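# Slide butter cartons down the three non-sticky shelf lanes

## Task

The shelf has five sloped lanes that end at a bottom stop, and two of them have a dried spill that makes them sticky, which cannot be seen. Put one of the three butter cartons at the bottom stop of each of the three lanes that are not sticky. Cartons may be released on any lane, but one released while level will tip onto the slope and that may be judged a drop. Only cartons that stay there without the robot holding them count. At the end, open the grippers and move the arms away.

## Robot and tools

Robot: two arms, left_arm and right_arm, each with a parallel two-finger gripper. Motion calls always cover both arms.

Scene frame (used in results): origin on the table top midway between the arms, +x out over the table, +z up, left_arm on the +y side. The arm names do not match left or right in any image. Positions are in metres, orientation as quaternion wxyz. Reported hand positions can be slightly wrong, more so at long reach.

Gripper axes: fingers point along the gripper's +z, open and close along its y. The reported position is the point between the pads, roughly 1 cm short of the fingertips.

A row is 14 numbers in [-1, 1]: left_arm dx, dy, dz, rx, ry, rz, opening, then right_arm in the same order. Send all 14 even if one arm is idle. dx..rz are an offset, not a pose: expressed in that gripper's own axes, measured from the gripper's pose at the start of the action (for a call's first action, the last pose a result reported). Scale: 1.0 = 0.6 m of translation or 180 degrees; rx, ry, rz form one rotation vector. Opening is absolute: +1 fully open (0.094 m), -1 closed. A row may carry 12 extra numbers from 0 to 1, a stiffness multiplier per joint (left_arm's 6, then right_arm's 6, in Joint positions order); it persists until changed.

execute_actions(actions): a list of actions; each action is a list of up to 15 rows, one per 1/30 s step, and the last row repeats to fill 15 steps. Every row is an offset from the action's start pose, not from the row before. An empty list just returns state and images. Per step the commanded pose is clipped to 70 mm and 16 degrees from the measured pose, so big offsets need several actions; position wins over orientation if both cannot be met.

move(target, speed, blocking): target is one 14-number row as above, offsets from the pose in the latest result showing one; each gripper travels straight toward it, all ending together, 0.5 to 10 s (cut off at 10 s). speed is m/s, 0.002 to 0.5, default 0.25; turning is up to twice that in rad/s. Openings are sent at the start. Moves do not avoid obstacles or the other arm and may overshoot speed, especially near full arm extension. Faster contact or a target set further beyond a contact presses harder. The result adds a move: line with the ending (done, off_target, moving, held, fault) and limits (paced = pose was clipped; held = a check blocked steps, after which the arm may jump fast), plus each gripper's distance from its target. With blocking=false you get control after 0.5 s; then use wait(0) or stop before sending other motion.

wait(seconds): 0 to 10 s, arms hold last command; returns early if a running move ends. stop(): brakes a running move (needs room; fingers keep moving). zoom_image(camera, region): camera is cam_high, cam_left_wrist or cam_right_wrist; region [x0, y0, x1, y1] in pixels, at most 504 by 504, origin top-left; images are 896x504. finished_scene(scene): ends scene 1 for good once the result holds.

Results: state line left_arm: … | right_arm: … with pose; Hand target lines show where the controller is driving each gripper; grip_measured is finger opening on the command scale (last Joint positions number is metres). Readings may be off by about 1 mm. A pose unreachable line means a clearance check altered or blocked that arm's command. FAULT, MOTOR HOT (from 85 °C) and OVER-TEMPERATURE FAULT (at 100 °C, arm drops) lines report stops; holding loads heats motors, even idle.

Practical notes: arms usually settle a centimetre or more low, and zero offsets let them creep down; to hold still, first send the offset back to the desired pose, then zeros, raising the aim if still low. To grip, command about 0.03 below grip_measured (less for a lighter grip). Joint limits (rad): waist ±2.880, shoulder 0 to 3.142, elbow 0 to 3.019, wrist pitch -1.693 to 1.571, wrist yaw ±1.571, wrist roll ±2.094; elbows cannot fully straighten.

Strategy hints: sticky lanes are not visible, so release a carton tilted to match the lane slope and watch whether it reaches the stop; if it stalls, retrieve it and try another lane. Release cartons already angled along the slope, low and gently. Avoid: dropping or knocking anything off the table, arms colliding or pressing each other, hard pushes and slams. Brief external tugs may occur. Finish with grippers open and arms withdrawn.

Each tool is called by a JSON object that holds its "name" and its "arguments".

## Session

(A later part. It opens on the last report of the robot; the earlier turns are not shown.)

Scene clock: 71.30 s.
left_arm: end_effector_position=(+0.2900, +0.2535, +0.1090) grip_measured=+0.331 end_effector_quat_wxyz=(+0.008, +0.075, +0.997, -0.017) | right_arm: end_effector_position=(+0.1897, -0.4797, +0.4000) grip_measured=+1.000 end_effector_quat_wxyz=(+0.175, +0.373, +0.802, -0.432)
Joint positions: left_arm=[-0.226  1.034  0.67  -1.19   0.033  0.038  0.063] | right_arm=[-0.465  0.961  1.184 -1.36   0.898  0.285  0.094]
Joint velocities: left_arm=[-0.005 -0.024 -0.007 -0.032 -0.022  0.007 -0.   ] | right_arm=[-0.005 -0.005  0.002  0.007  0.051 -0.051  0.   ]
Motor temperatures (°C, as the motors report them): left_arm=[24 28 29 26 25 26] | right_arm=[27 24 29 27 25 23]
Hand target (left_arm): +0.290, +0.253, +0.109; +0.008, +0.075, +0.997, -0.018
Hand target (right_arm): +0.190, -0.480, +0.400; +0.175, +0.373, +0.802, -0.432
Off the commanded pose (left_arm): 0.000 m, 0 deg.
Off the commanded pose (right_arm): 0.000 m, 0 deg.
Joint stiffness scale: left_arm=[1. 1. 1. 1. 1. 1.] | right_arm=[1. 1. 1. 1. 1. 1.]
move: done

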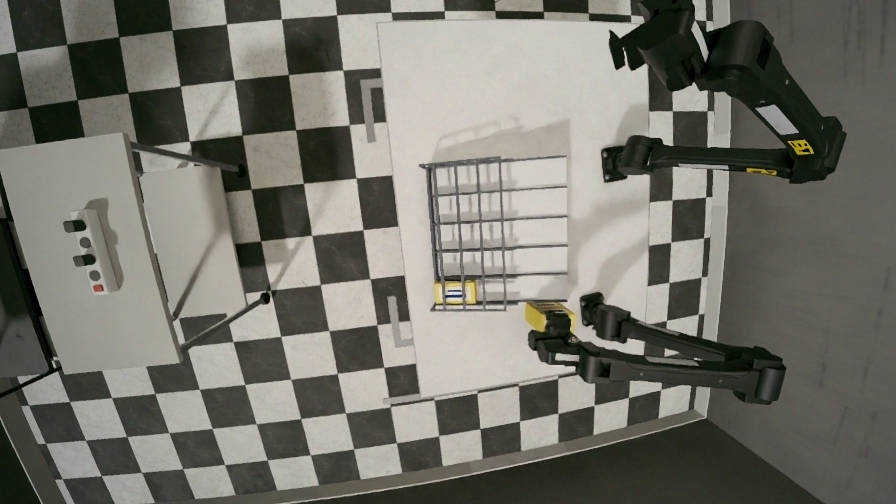

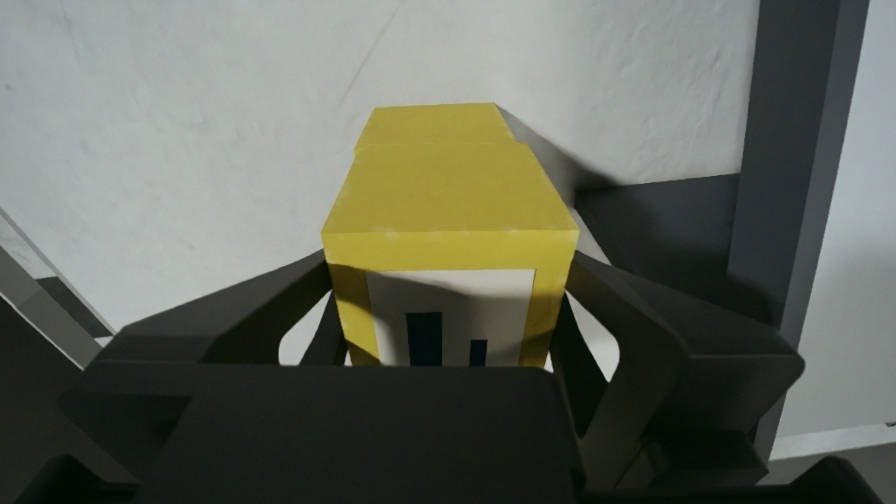

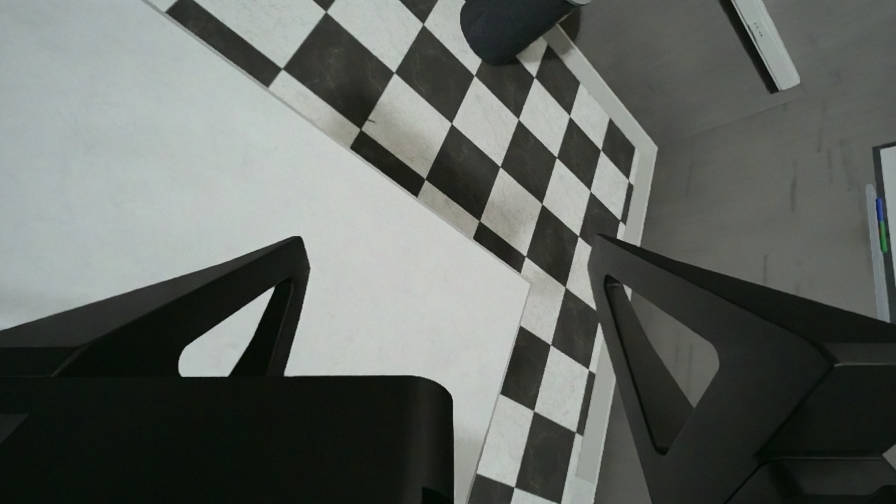

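Too forward; regrip 3 cm back.

{"name": "move", "arguments": {"target": [0,0,0,0,0,0,1,0,0,0,0,0,0,1]}}

{"name": "move", "arguments": {"target": [0.05,0,0.005,0,0,0,1,0,0,0,0,0,0,1], "speed": 0.1}}

{"name": "move", "arguments": {"target": [0,0,0,0,0,0,0.25,0,0,0,0,0,0,1]}}

{"name": "move", "arguments": {"target": [0,0,-0.25,0,0,-0.045,0.25,0,0,0,0,0,0,1]}}

Scene clock: 75.97 s.
left_arm: end_effector_position=(+0.2900, +0.2535, +0.1090) grip_measured=+1.000 end_effector_quat_wxyz=(+0.008, +0.075, +0.997, -0.017) | right_arm: end_effector_position=(+0.1897, -0.4797, +0.4000) grip_measured=+1.000 end_effector_quat_wxyz=(+0.175, +0.373, +0.802, -0.432)
Joint positions: left_arm=[-0.226  1.034  0.67  -1.19   0.033  0.038  0.094] | right_arm=[-0.465  0.961  1.184 -1.36   0.898  0.285  0.094]
Joint velocities: left_arm=[ 0.005 -0.005 -0.002 -0.032 -0.022 -0.022  0.   ] | right_arm=[-0.005 -0.005  0.002  0.002 -0.037 -0.051  0.   ]
Motor temperatures (°C, as the motors report them): left_arm=[24 28 29 26 25 26] | right_arm=[27 24 30 27 25 23]
Hand target (left_arm): +0.290, +0.253, +0.109; +0.008, +0.075, +0.997, -0.017
Hand target (right_arm): +0.190, -0.480, +0.400; +0.175, +0.373, +0.802, -0.432
Off the commanded pose (left_arm): 0.000 m, 0 deg.
Off the commanded pose (right_arm): 0.000 m, 0 deg.
Joint stiffness scale: left_arm=[1. 1. 1. 1. 1. 1.] | right_arm=[1. 1. 1. 1. 1. 1.]
move: done

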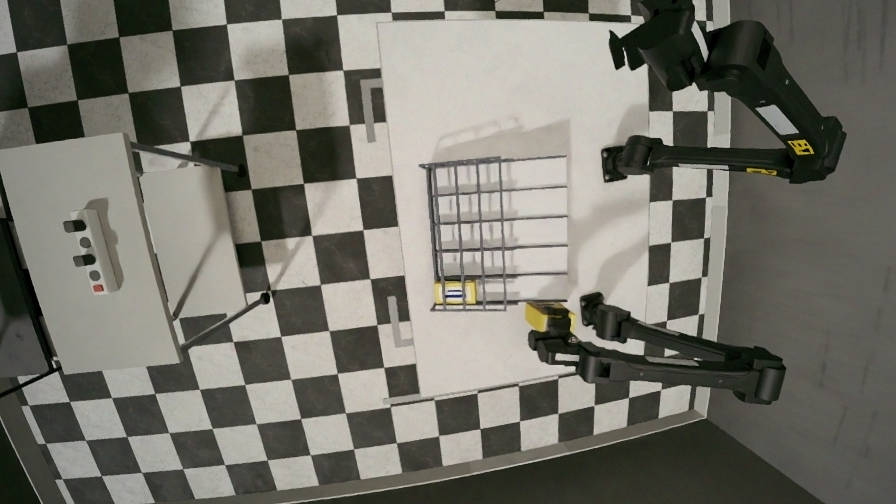

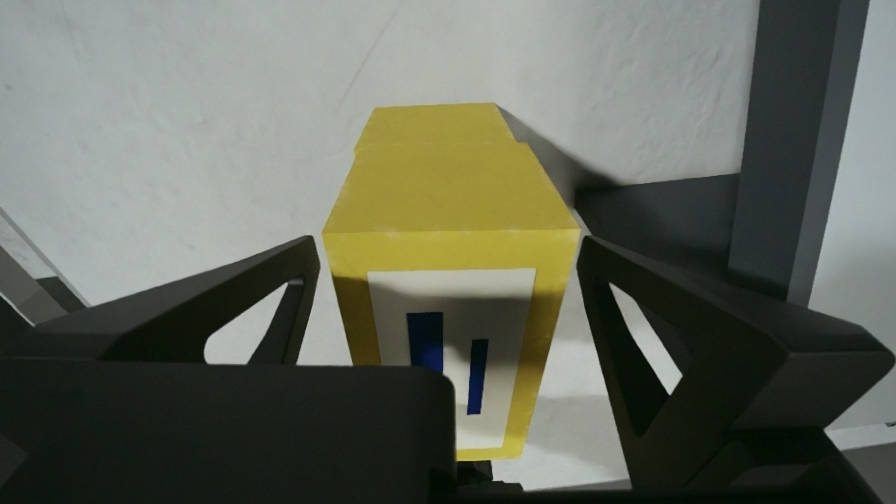

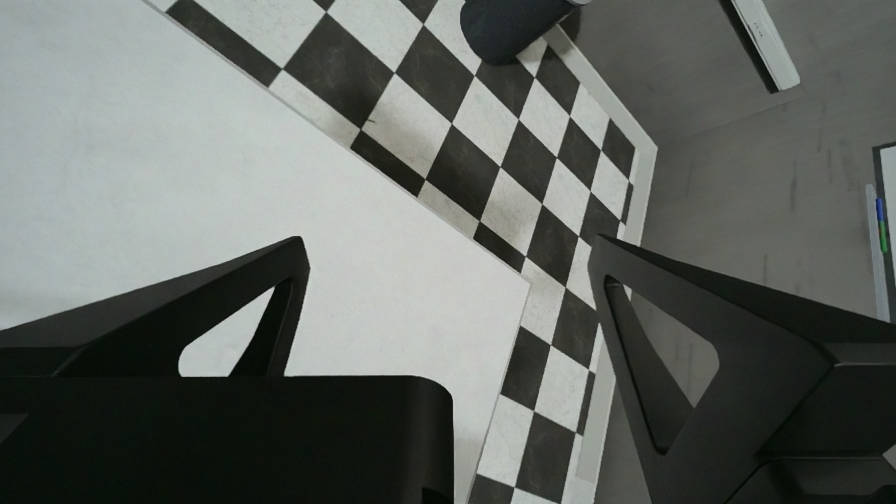

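Scene clock: 76.73 s.
left_arm: end_effector_position=(+0.2693, +0.2558, +0.1106) grip_measured=+1.000 end_effector_quat_wxyz=(+0.021, +0.075, +0.997, -0.017) | right_arm: end_effector_position=(+0.1897, -0.4797, +0.4000) grip_measured=+1.000 end_effector_quat_wxyz=(+0.175, +0.373, +0.802, -0.432)
Joint positions: left_arm=[-0.226  0.94   0.62  -1.206  0.033  0.038  0.094] | right_arm=[-0.465  0.961  1.184 -1.36   0.898  0.285  0.094]
Joint velocities: left_arm=[-0.015  0.005  0.002  0.007 -0.022 -0.037  0.   ] | right_arm=[ 0.005  0.015  0.007 -0.007 -0.11   0.051  0.   ]
Motor temperatures (°C, as the motors report them): left_arm=[24 28 29 26 25 26] | right_arm=[27 24 30 27 25 23]
Hand target (left_arm): +0.260, +0.258, +0.106; +0.007, +0.075, +0.997, -0.017
Hand target (right_arm): +0.190, -0.480, +0.400; +0.175, +0.373, +0.802, -0.432
Off the commanded pose (left_arm): 0.010 m, 2 deg.
Off the commanded pose (right_arm): 0.000 m, 0 deg.
Joint stiffness scale: left_arm=[1. 1. 1. 1. 1. 1.] | right_arm=[1. 1. 1. 1. 1. 1.]
move: done

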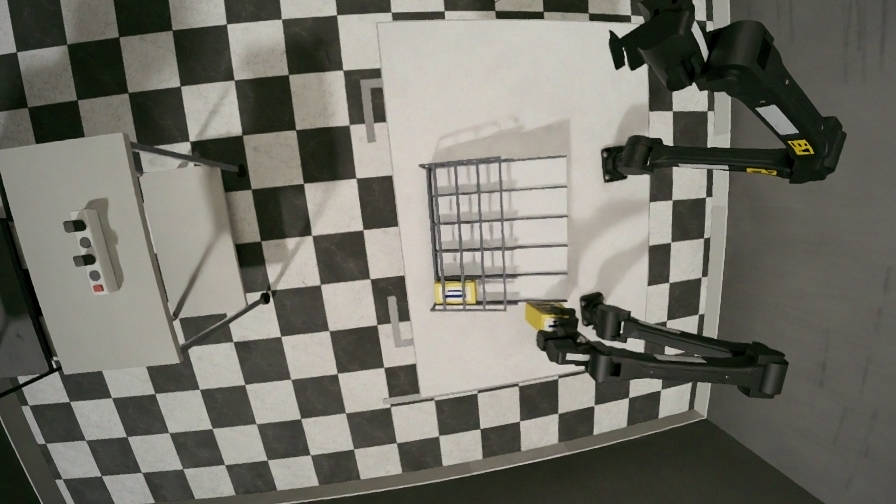

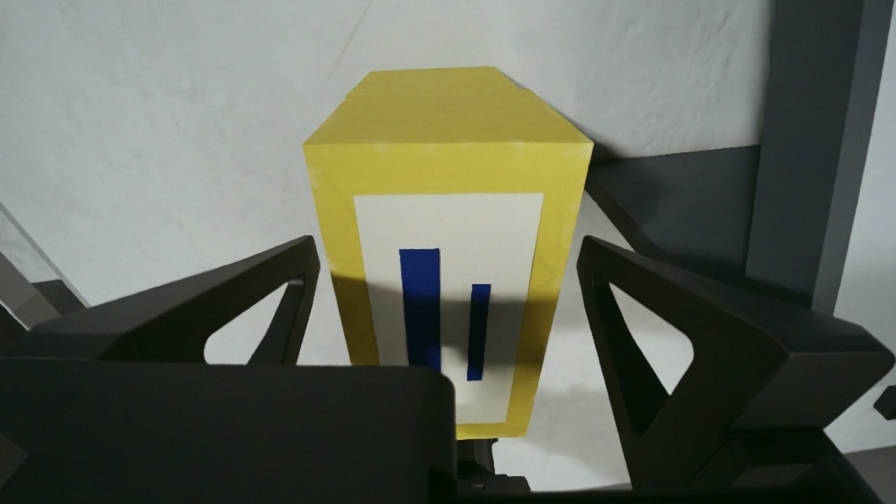

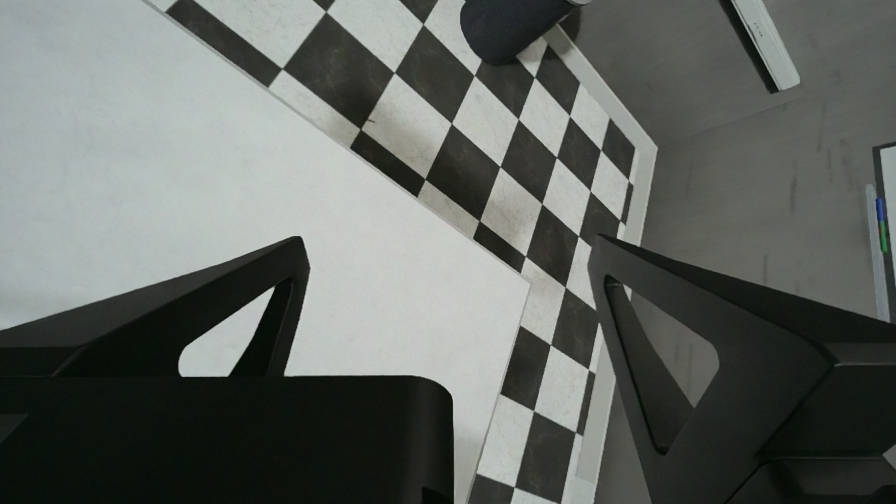

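Scene clock: 77.23 s.
left_arm: end_effector_position=(+0.2693, +0.2560, +0.1106) grip_measured=+0.331 end_effector_quat_wxyz=(+0.021, +0.075, +0.997, -0.017) | right_arm: end_effector_position=(+0.1897, -0.4797, +0.4000) grip_measured=+1.000 end_effector_quat_wxyz=(+0.175, +0.373, +0.802, -0.432)
Joint positions: left_arm=[-0.226  0.94   0.62  -1.206  0.032  0.038  0.063] | right_arm=[-0.465  0.961  1.184 -1.36   0.898  0.285  0.094]
Joint velocities: left_arm=[ 0.005 -0.015  0.002 -0.017 -0.022 -0.022  0.001] | right_arm=[ 0.005 -0.005 -0.017 -0.002 -0.037  0.007  0.   ]
Motor temperatures (°C, as the motors report them): left_arm=[24 28 29 26 25 26] | right_arm=[27 24 30 27 25 23]
Hand target (left_arm): +0.269, +0.256, +0.111; +0.021, +0.075, +0.997, -0.017
Hand target (right_arm): +0.190, -0.480, +0.400; +0.175, +0.373, +0.802, -0.432
Off the commanded pose (left_arm): 0.000 m, 0 deg.
Off the commanded pose (right_arm): 0.000 m, 0 deg.
Joint stiffness scale: left_arm=[1. 1. 1. 1. 1. 1.] | right_arm=[1. 1. 1. 1. 1. 1.]
move: done

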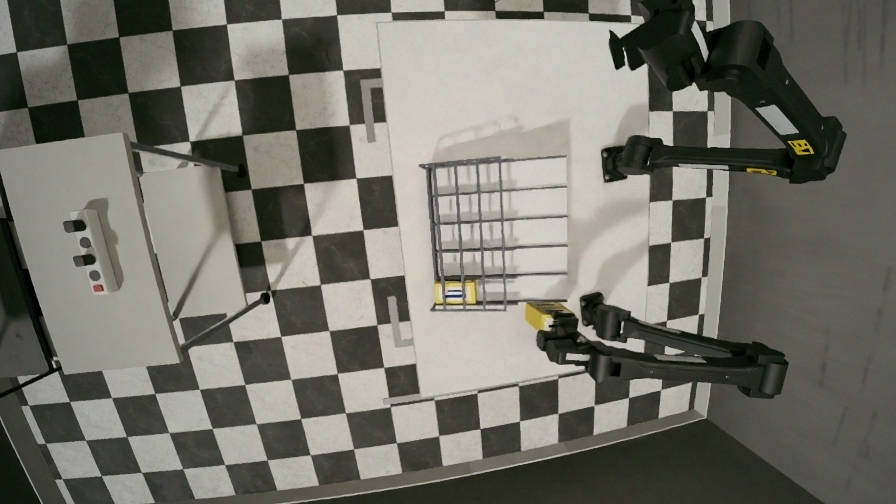

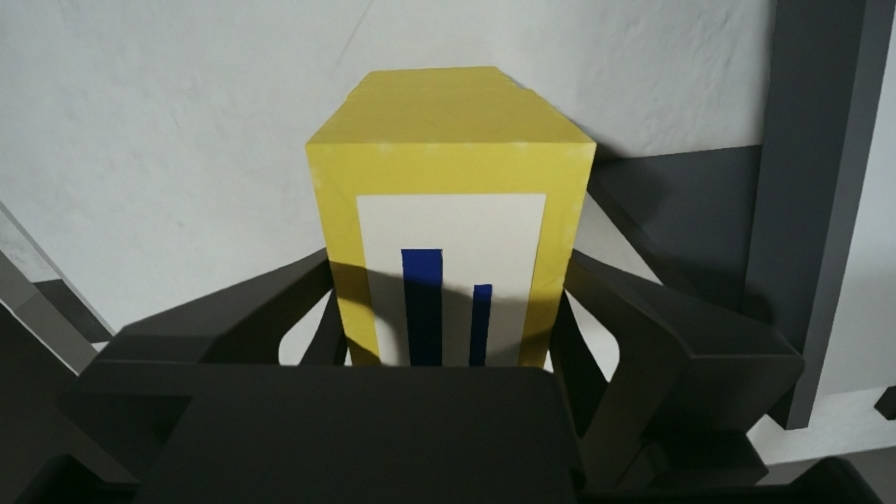

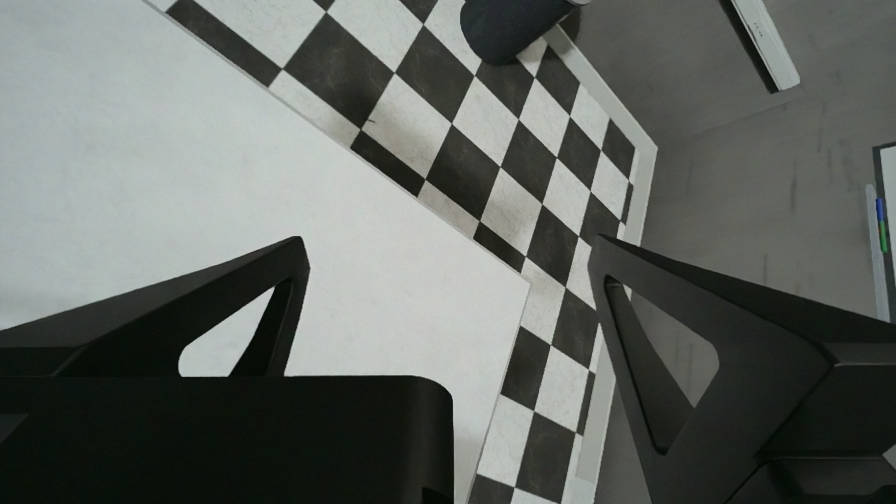

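Scene clock: 78.33 s.
left_arm: end_effector_position=(+0.2555, +0.2607, +0.2360) grip_measured=+0.331 end_effector_quat_wxyz=(-0.002, +0.018, +1.000, -0.016) | right_arm: end_effector_position=(+0.1897, -0.4797, +0.4000) grip_measured=+1.000 end_effector_quat_wxyz=(+0.175, +0.373, +0.802, -0.432)
Joint positions: left_arm=[-0.211  0.875  0.919 -1.617  0.032 -0.06   0.063] | right_arm=[-0.465  0.961  1.184 -1.36   0.898  0.285  0.094]
Joint velocities: left_arm=[-0.015  0.005  0.017 -0.012 -0.037  0.022 -0.   ] | right_arm=[-0.005 -0.005  0.022 -0.002 -0.007  0.007  0.   ]
Motor temperatures (°C, as the motors report them): left_arm=[24 28 29 26 25 26] | right_arm=[27 24 30 27 25 23]
Hand target (left_arm): +0.264, +0.262, +0.260; +0.020, +0.005, +1.000, -0.018
Hand target (right_arm): +0.190, -0.480, +0.400; +0.175, +0.373, +0.802, -0.432
Off the commanded pose (left_arm): 0.026 m, 3 deg.
Off the commanded pose (right_arm): 0.000 m, 0 deg.
Joint stiffness scale: left_arm=[1. 1. 1. 1. 1. 1.] | right_arm=[1. 1. 1. 1. 1. 1.]
move: off_target (left_arm); limits=paced

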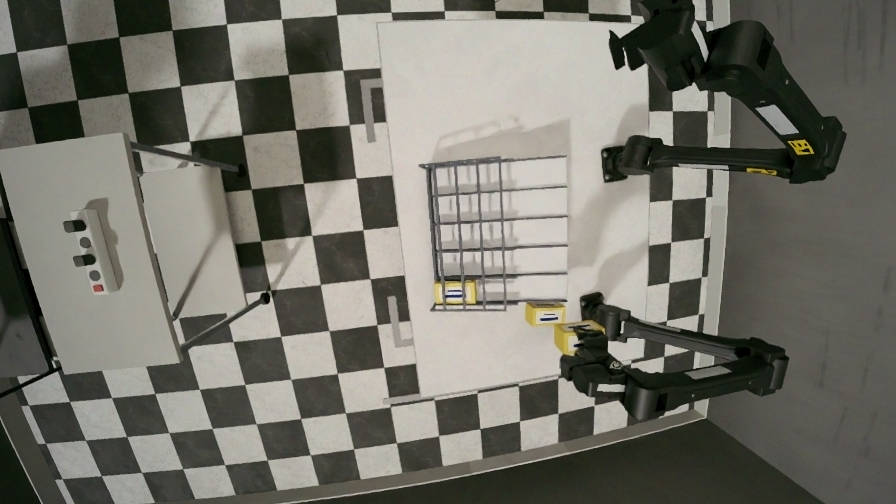

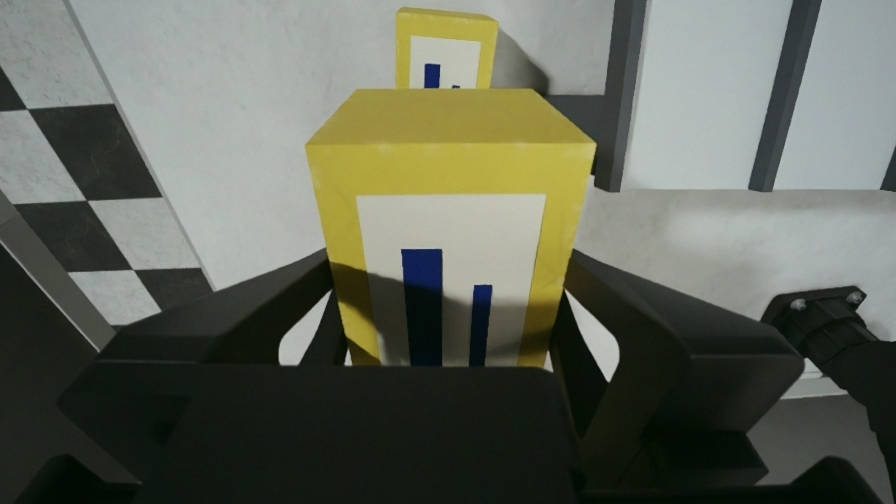

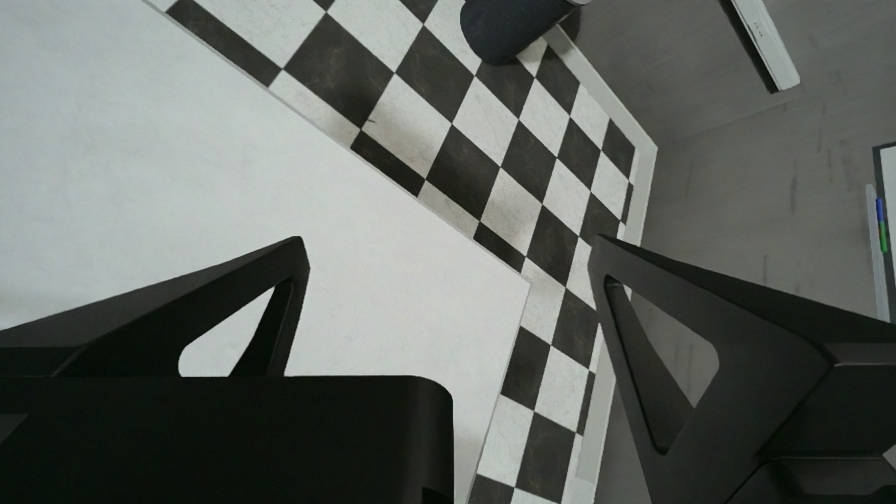

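{"name": "move", "arguments": {"target": [-0.2,-0.356,-0.02,0,0.06,-0.01,0.25,0,0,0,0,0,0,1]}}

Scene clock: 81.70 s.
left_arm: end_effector_position=(+0.3584, +0.0491, +0.2214) grip_measured=+0.331 end_effector_quat_wxyz=(-0.118, +0.010, +0.993, -0.001) | right_arm: end_effector_position=(+0.1897, -0.4797, +0.4000) grip_measured=+1.000 end_effector_quat_wxyz=(+0.175, +0.373, +0.802, -0.432)
Joint positions: left_arm=[-0.705  1.5    1.364 -1.632  0.13  -0.558  0.063] | right_arm=[-0.465  0.961  1.184 -1.36   0.898  0.285  0.094]
Joint velocities: left_arm=[ 0.005  0.005 -0.012 -0.012  0.022 -0.037 -0.001] | right_arm=[ 0.005 -0.024 -0.007  0.002 -0.007  0.022  0.   ]
Motor temperatures (°C, as the motors report them): left_arm=[24 28 31 26 25 26] | right_arm=[27 24 30 27 25 23]
Hand target (left_arm): +0.367, +0.042, +0.251; -0.095, +0.005, +0.995, -0.016
Hand target (right_arm): +0.190, -0.480, +0.400; +0.175, +0.373, +0.802, -0.432
Off the commanded pose (left_arm): 0.035 m, 3 deg.
Off the commanded pose (right_arm): 0.000 m, 0 deg.
Joint stiffness scale: left_arm=[1. 1. 1. 1. 1. 1.] | right_arm=[1. 1. 1. 1. 1. 1.]
move: off_target (left_arm)

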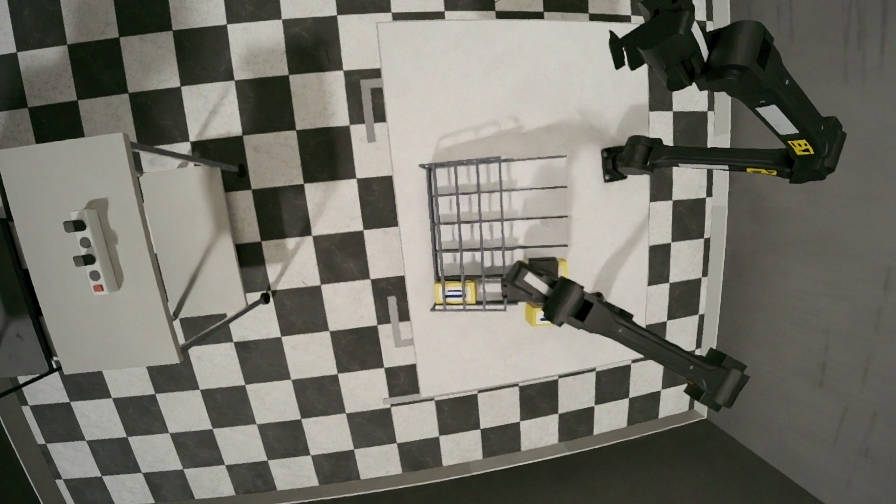

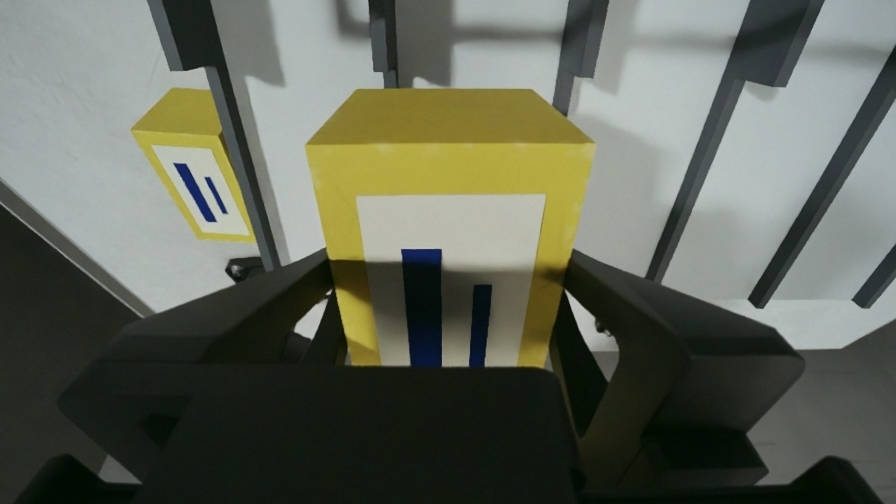

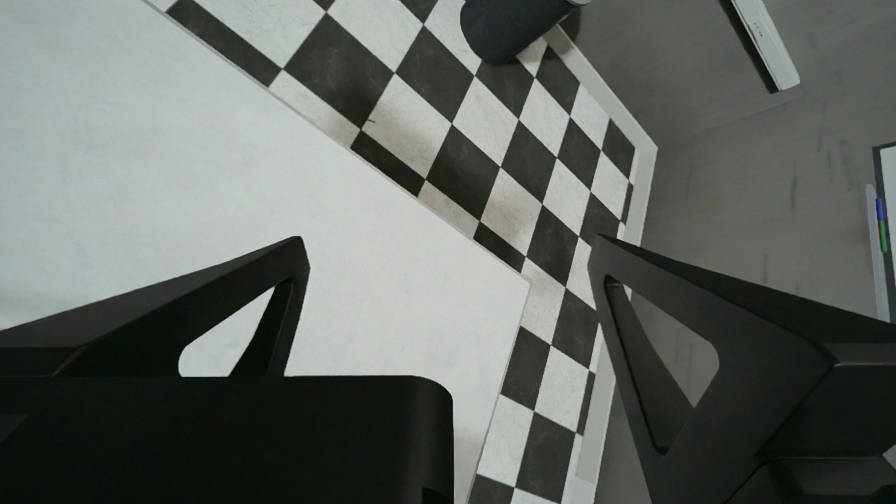

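{"name": "move", "arguments": {"target": [-0.05,-0.027,0.04,0,0,0,0.25,0,0,0,0,0,0,1], "speed": 0.1}}

Scene clock: 84.97 s.
left_arm: end_effector_position=(+0.3762, +0.0373, +0.1813) grip_measured=+0.331 end_effector_quat_wxyz=(-0.133, +0.008, +0.991, +0.010) | right_arm: end_effector_position=(+0.1897, -0.4797, +0.4000) grip_measured=+1.000 end_effector_quat_wxyz=(+0.175, +0.373, +0.802, -0.432)
Joint positions: left_arm=[-0.705  1.597  1.364 -1.571  0.129 -0.56   0.063] | right_arm=[-0.465  0.961  1.184 -1.36   0.898  0.285  0.094]
Joint velocities: left_arm=[ 0.005 -0.005 -0.012  0.002 -0.007  0.037  0.001] | right_arm=[-0.005 -0.005 -0.007 -0.012  0.007  0.007  0.   ]
Motor temperatures (°C, as the motors report them): left_arm=[24 28 31 26 25 26] | right_arm=[27 24 30 27 25 23]
Hand target (left_arm): +0.381, +0.033, +0.191; -0.118, +0.010, +0.993, -0.001
Hand target (right_arm): +0.190, -0.480, +0.400; +0.175, +0.373, +0.802, -0.432
Off the commanded pose (left_arm): 0.012 m, 2 deg.
Off the commanded pose (right_arm): 0.000 m, 0 deg.
Joint stiffness scale: left_arm=[1. 1. 1. 1. 1. 1.] | right_arm=[1. 1. 1. 1. 1. 1.]
move: off_target (left_arm)

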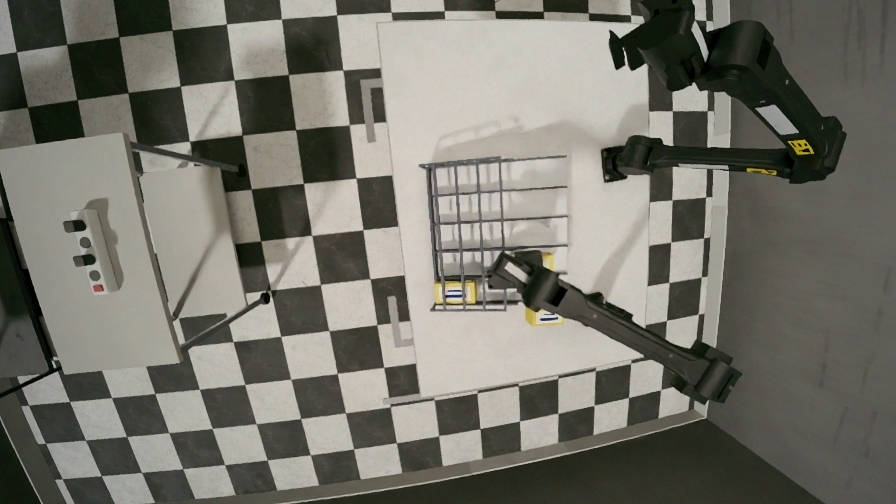

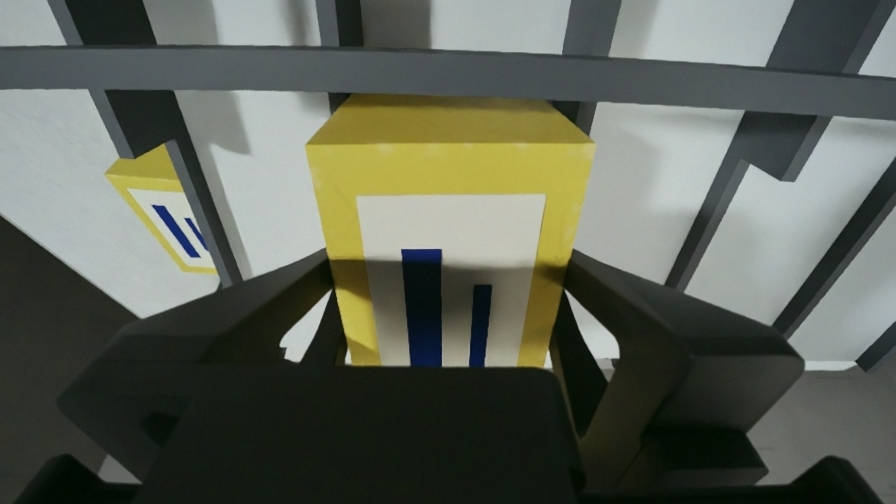

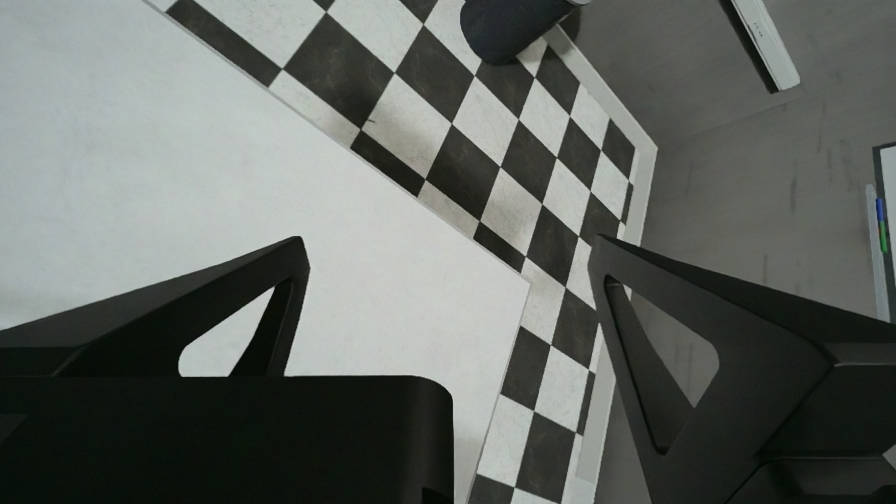

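{"name": "move", "arguments": {"target": [0.03,-0.012,0.05,0,-0.015,0,0.25,0,0,0,0,0,0,1], "speed": 0.05}}

{"name": "move", "arguments": {"target": [0,0,-0.01,0,0,0,0.55,0,0,0,0,0,0,1]}}

{"name": "wait", "arguments": {"seconds": 1.5}}

Scene clock: 89.07 s.
left_arm: end_effector_position=(+0.3630, +0.0381, +0.1621) grip_measured=+0.331 end_effector_quat_wxyz=(-0.105, +0.006, +0.994, +0.008) | right_arm: end_effector_position=(+0.1897, -0.4797, +0.4000) grip_measured=+1.000 end_effector_quat_wxyz=(+0.175, +0.373, +0.802, -0.432)
Joint positions: left_arm=[-0.731  1.55   1.264 -1.467  0.107 -0.595  0.063] | right_arm=[-0.465  0.961  1.184 -1.36   0.898  0.285  0.094]
Joint velocities: left_arm=[ 0.005  0.005  0.007  0.007 -0.037  0.051  0.001] | right_arm=[-0.005  0.005 -0.002 -0.007  0.022 -0.022  0.   ]
Motor temperatures (°C, as the motors report them): left_arm=[24 28 31 26 25 26] | right_arm=[27 24 30 27 25 23]
Hand target (left_arm): +0.351, +0.031, +0.157; -0.109, +0.009, +0.994, +0.009
Hand target (right_arm): +0.190, -0.480, +0.400; +0.175, +0.373, +0.802, -0.432
Off the commanded pose (left_arm): 0.015 m, 1 deg.
Off the commanded pose (right_arm): 0.000 m, 0 deg.
Joint stiffness scale: left_arm=[1. 1. 1. 1. 1. 1.] | right_arm=[1. 1. 1. 1. 1. 1.]
move: off_target (left_arm)

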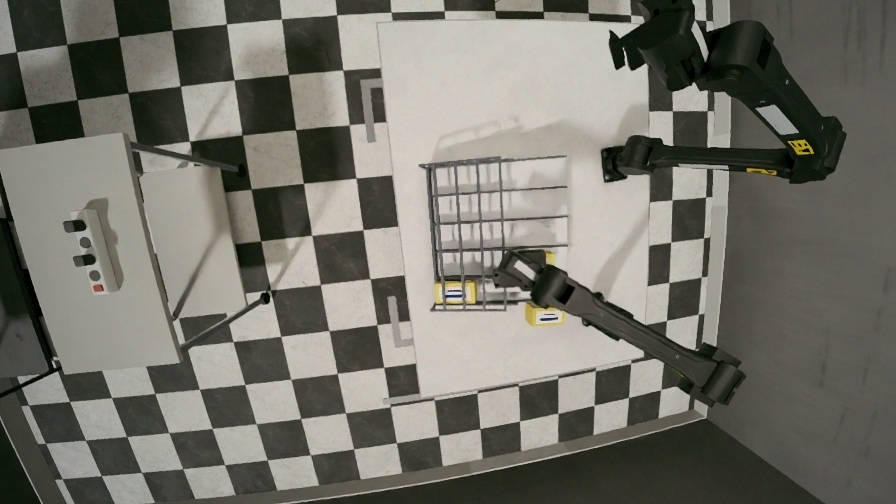

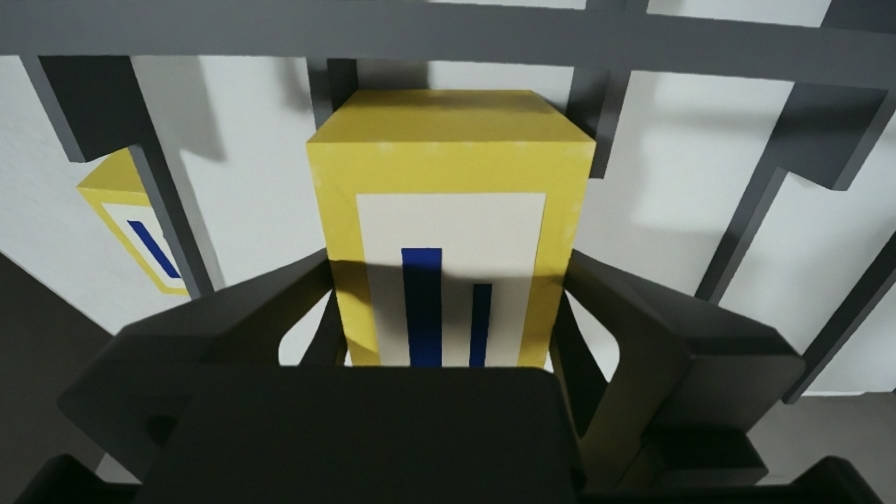

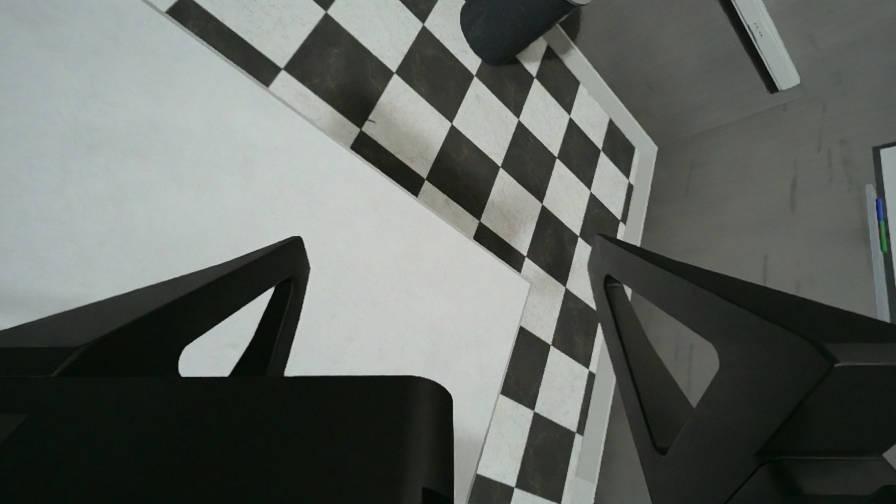

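Scene clock: 89.77 s.
left_arm: end_effector_position=(+0.3631, +0.0383, +0.1620) grip_measured=+0.547 end_effector_quat_wxyz=(-0.105, +0.006, +0.994, +0.008) | right_arm: end_effector_position=(+0.1897, -0.4797, +0.4000) grip_measured=+1.000 end_effector_quat_wxyz=(+0.175, +0.373, +0.802, -0.432)
Joint positions: left_arm=[-0.731  1.55   1.264 -1.467  0.106 -0.595  0.073] | right_arm=[-0.465  0.961  1.184 -1.36   0.898  0.285  0.094]
Joint velocities: left_arm=[-0.015  0.005  0.002 -0.012  0.022 -0.007 -0.001] | right_arm=[-0.015 -0.005  0.002  0.002  0.007  0.022  0.   ]
Motor temperatures (°C, as the motors report them): left_arm=[24 28 31 26 25 26] | right_arm=[27 24 30 27 25 23]
Hand target (left_arm): +0.364, +0.038, +0.168; -0.105, +0.006, +0.994, +0.008
Hand target (right_arm): +0.190, -0.480, +0.400; +0.175, +0.373, +0.802, -0.432
Off the commanded pose (left_arm): 0.006 m, 0 deg.
Off the commanded pose (right_arm): 0.000 m, 0 deg.
Joint stiffness scale: left_arm=[1. 1. 1. 1. 1. 1.] | right_arm=[1. 1. 1. 1. 1. 1.]
move: done

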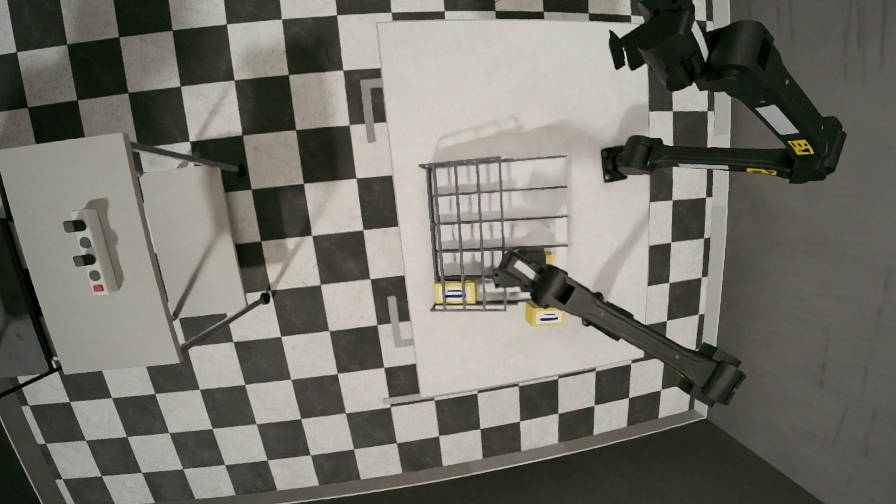

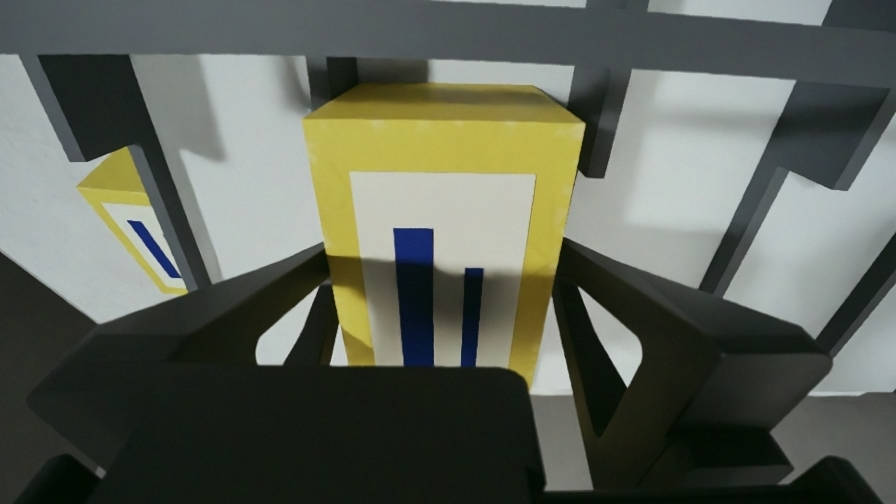

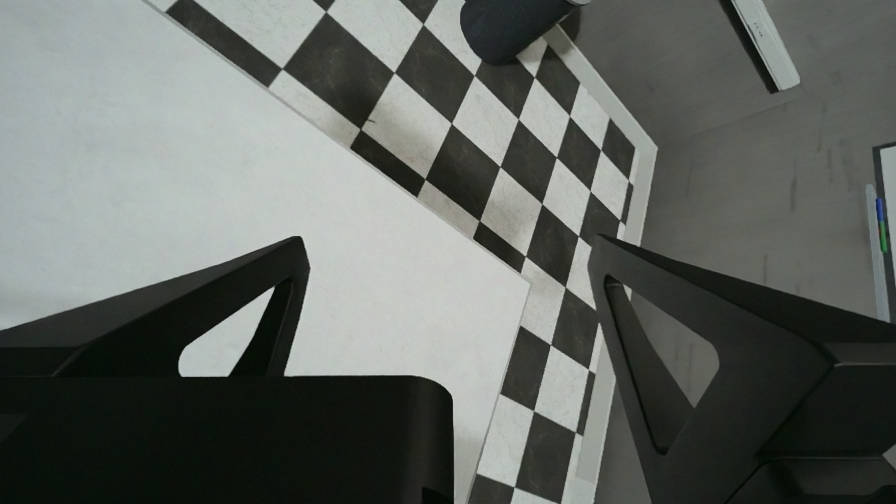

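Scene clock: 91.27 s.
left_arm: end_effector_position=(+0.3631, +0.0383, +0.1620) grip_measured=+0.547 end_effector_quat_wxyz=(-0.105, +0.006, +0.994, +0.008) | right_arm: end_effector_position=(+0.1897, -0.4797, +0.4000) grip_measured=+1.000 end_effector_quat_wxyz=(+0.175, +0.373, +0.802, -0.432)
Joint positions: left_arm=[-0.731  1.55   1.264 -1.467  0.106 -0.595  0.073] | right_arm=[-0.465  0.961  1.184 -1.36   0.898  0.285  0.094]
Joint velocities: left_arm=[ 0.005 -0.005 -0.007  0.002 -0.022  0.022 -0.001] | right_arm=[ 0.005 -0.015  0.007  0.007 -0.022  0.081  0.   ]
Motor temperatures (°C, as the motors report them): left_arm=[24 28 31 26 25 26] | right_arm=[27 24 30 27 25 23]
Hand target (left_arm): +0.364, +0.038, +0.168; -0.105, +0.006, +0.994, +0.008
Hand target (right_arm): +0.190, -0.480, +0.400; +0.175, +0.373, +0.802, -0.432
Off the commanded pose (left_arm): 0.006 m, 0 deg.
Off the commanded pose (right_arm): 0.000 m, 0 deg.
Joint stiffness scale: left_arm=[1. 1. 1. 1. 1. 1.] | right_arm=[1. 1. 1. 1. 1. 1.]
wait: 1.50 s; at rest by 0.17 s

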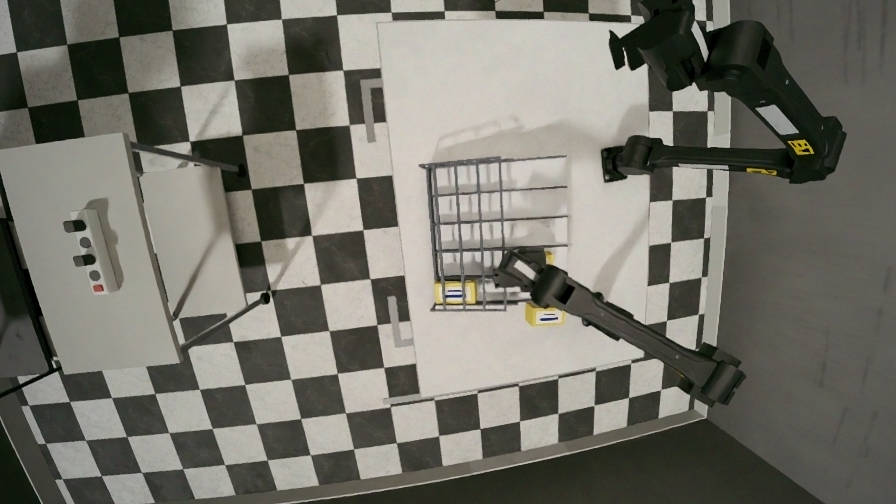

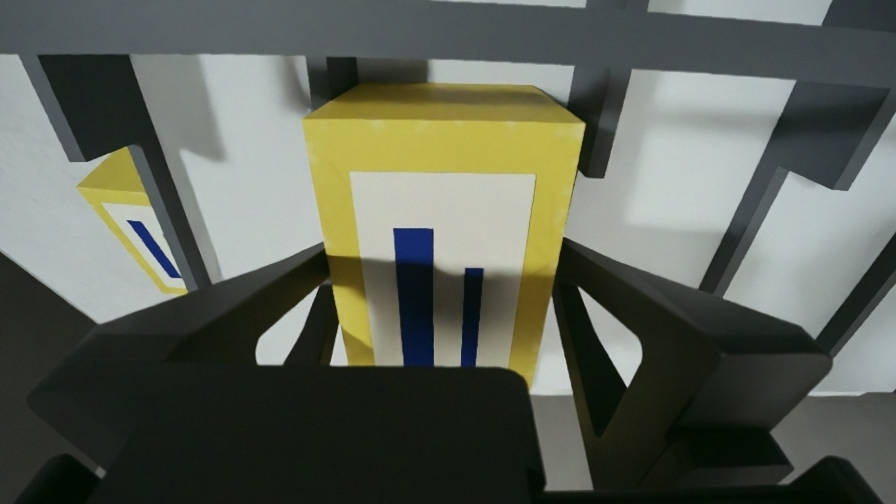

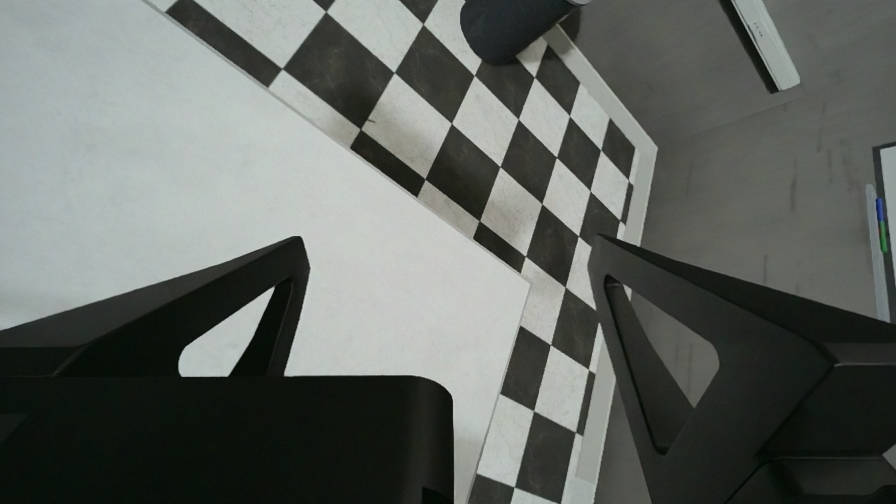

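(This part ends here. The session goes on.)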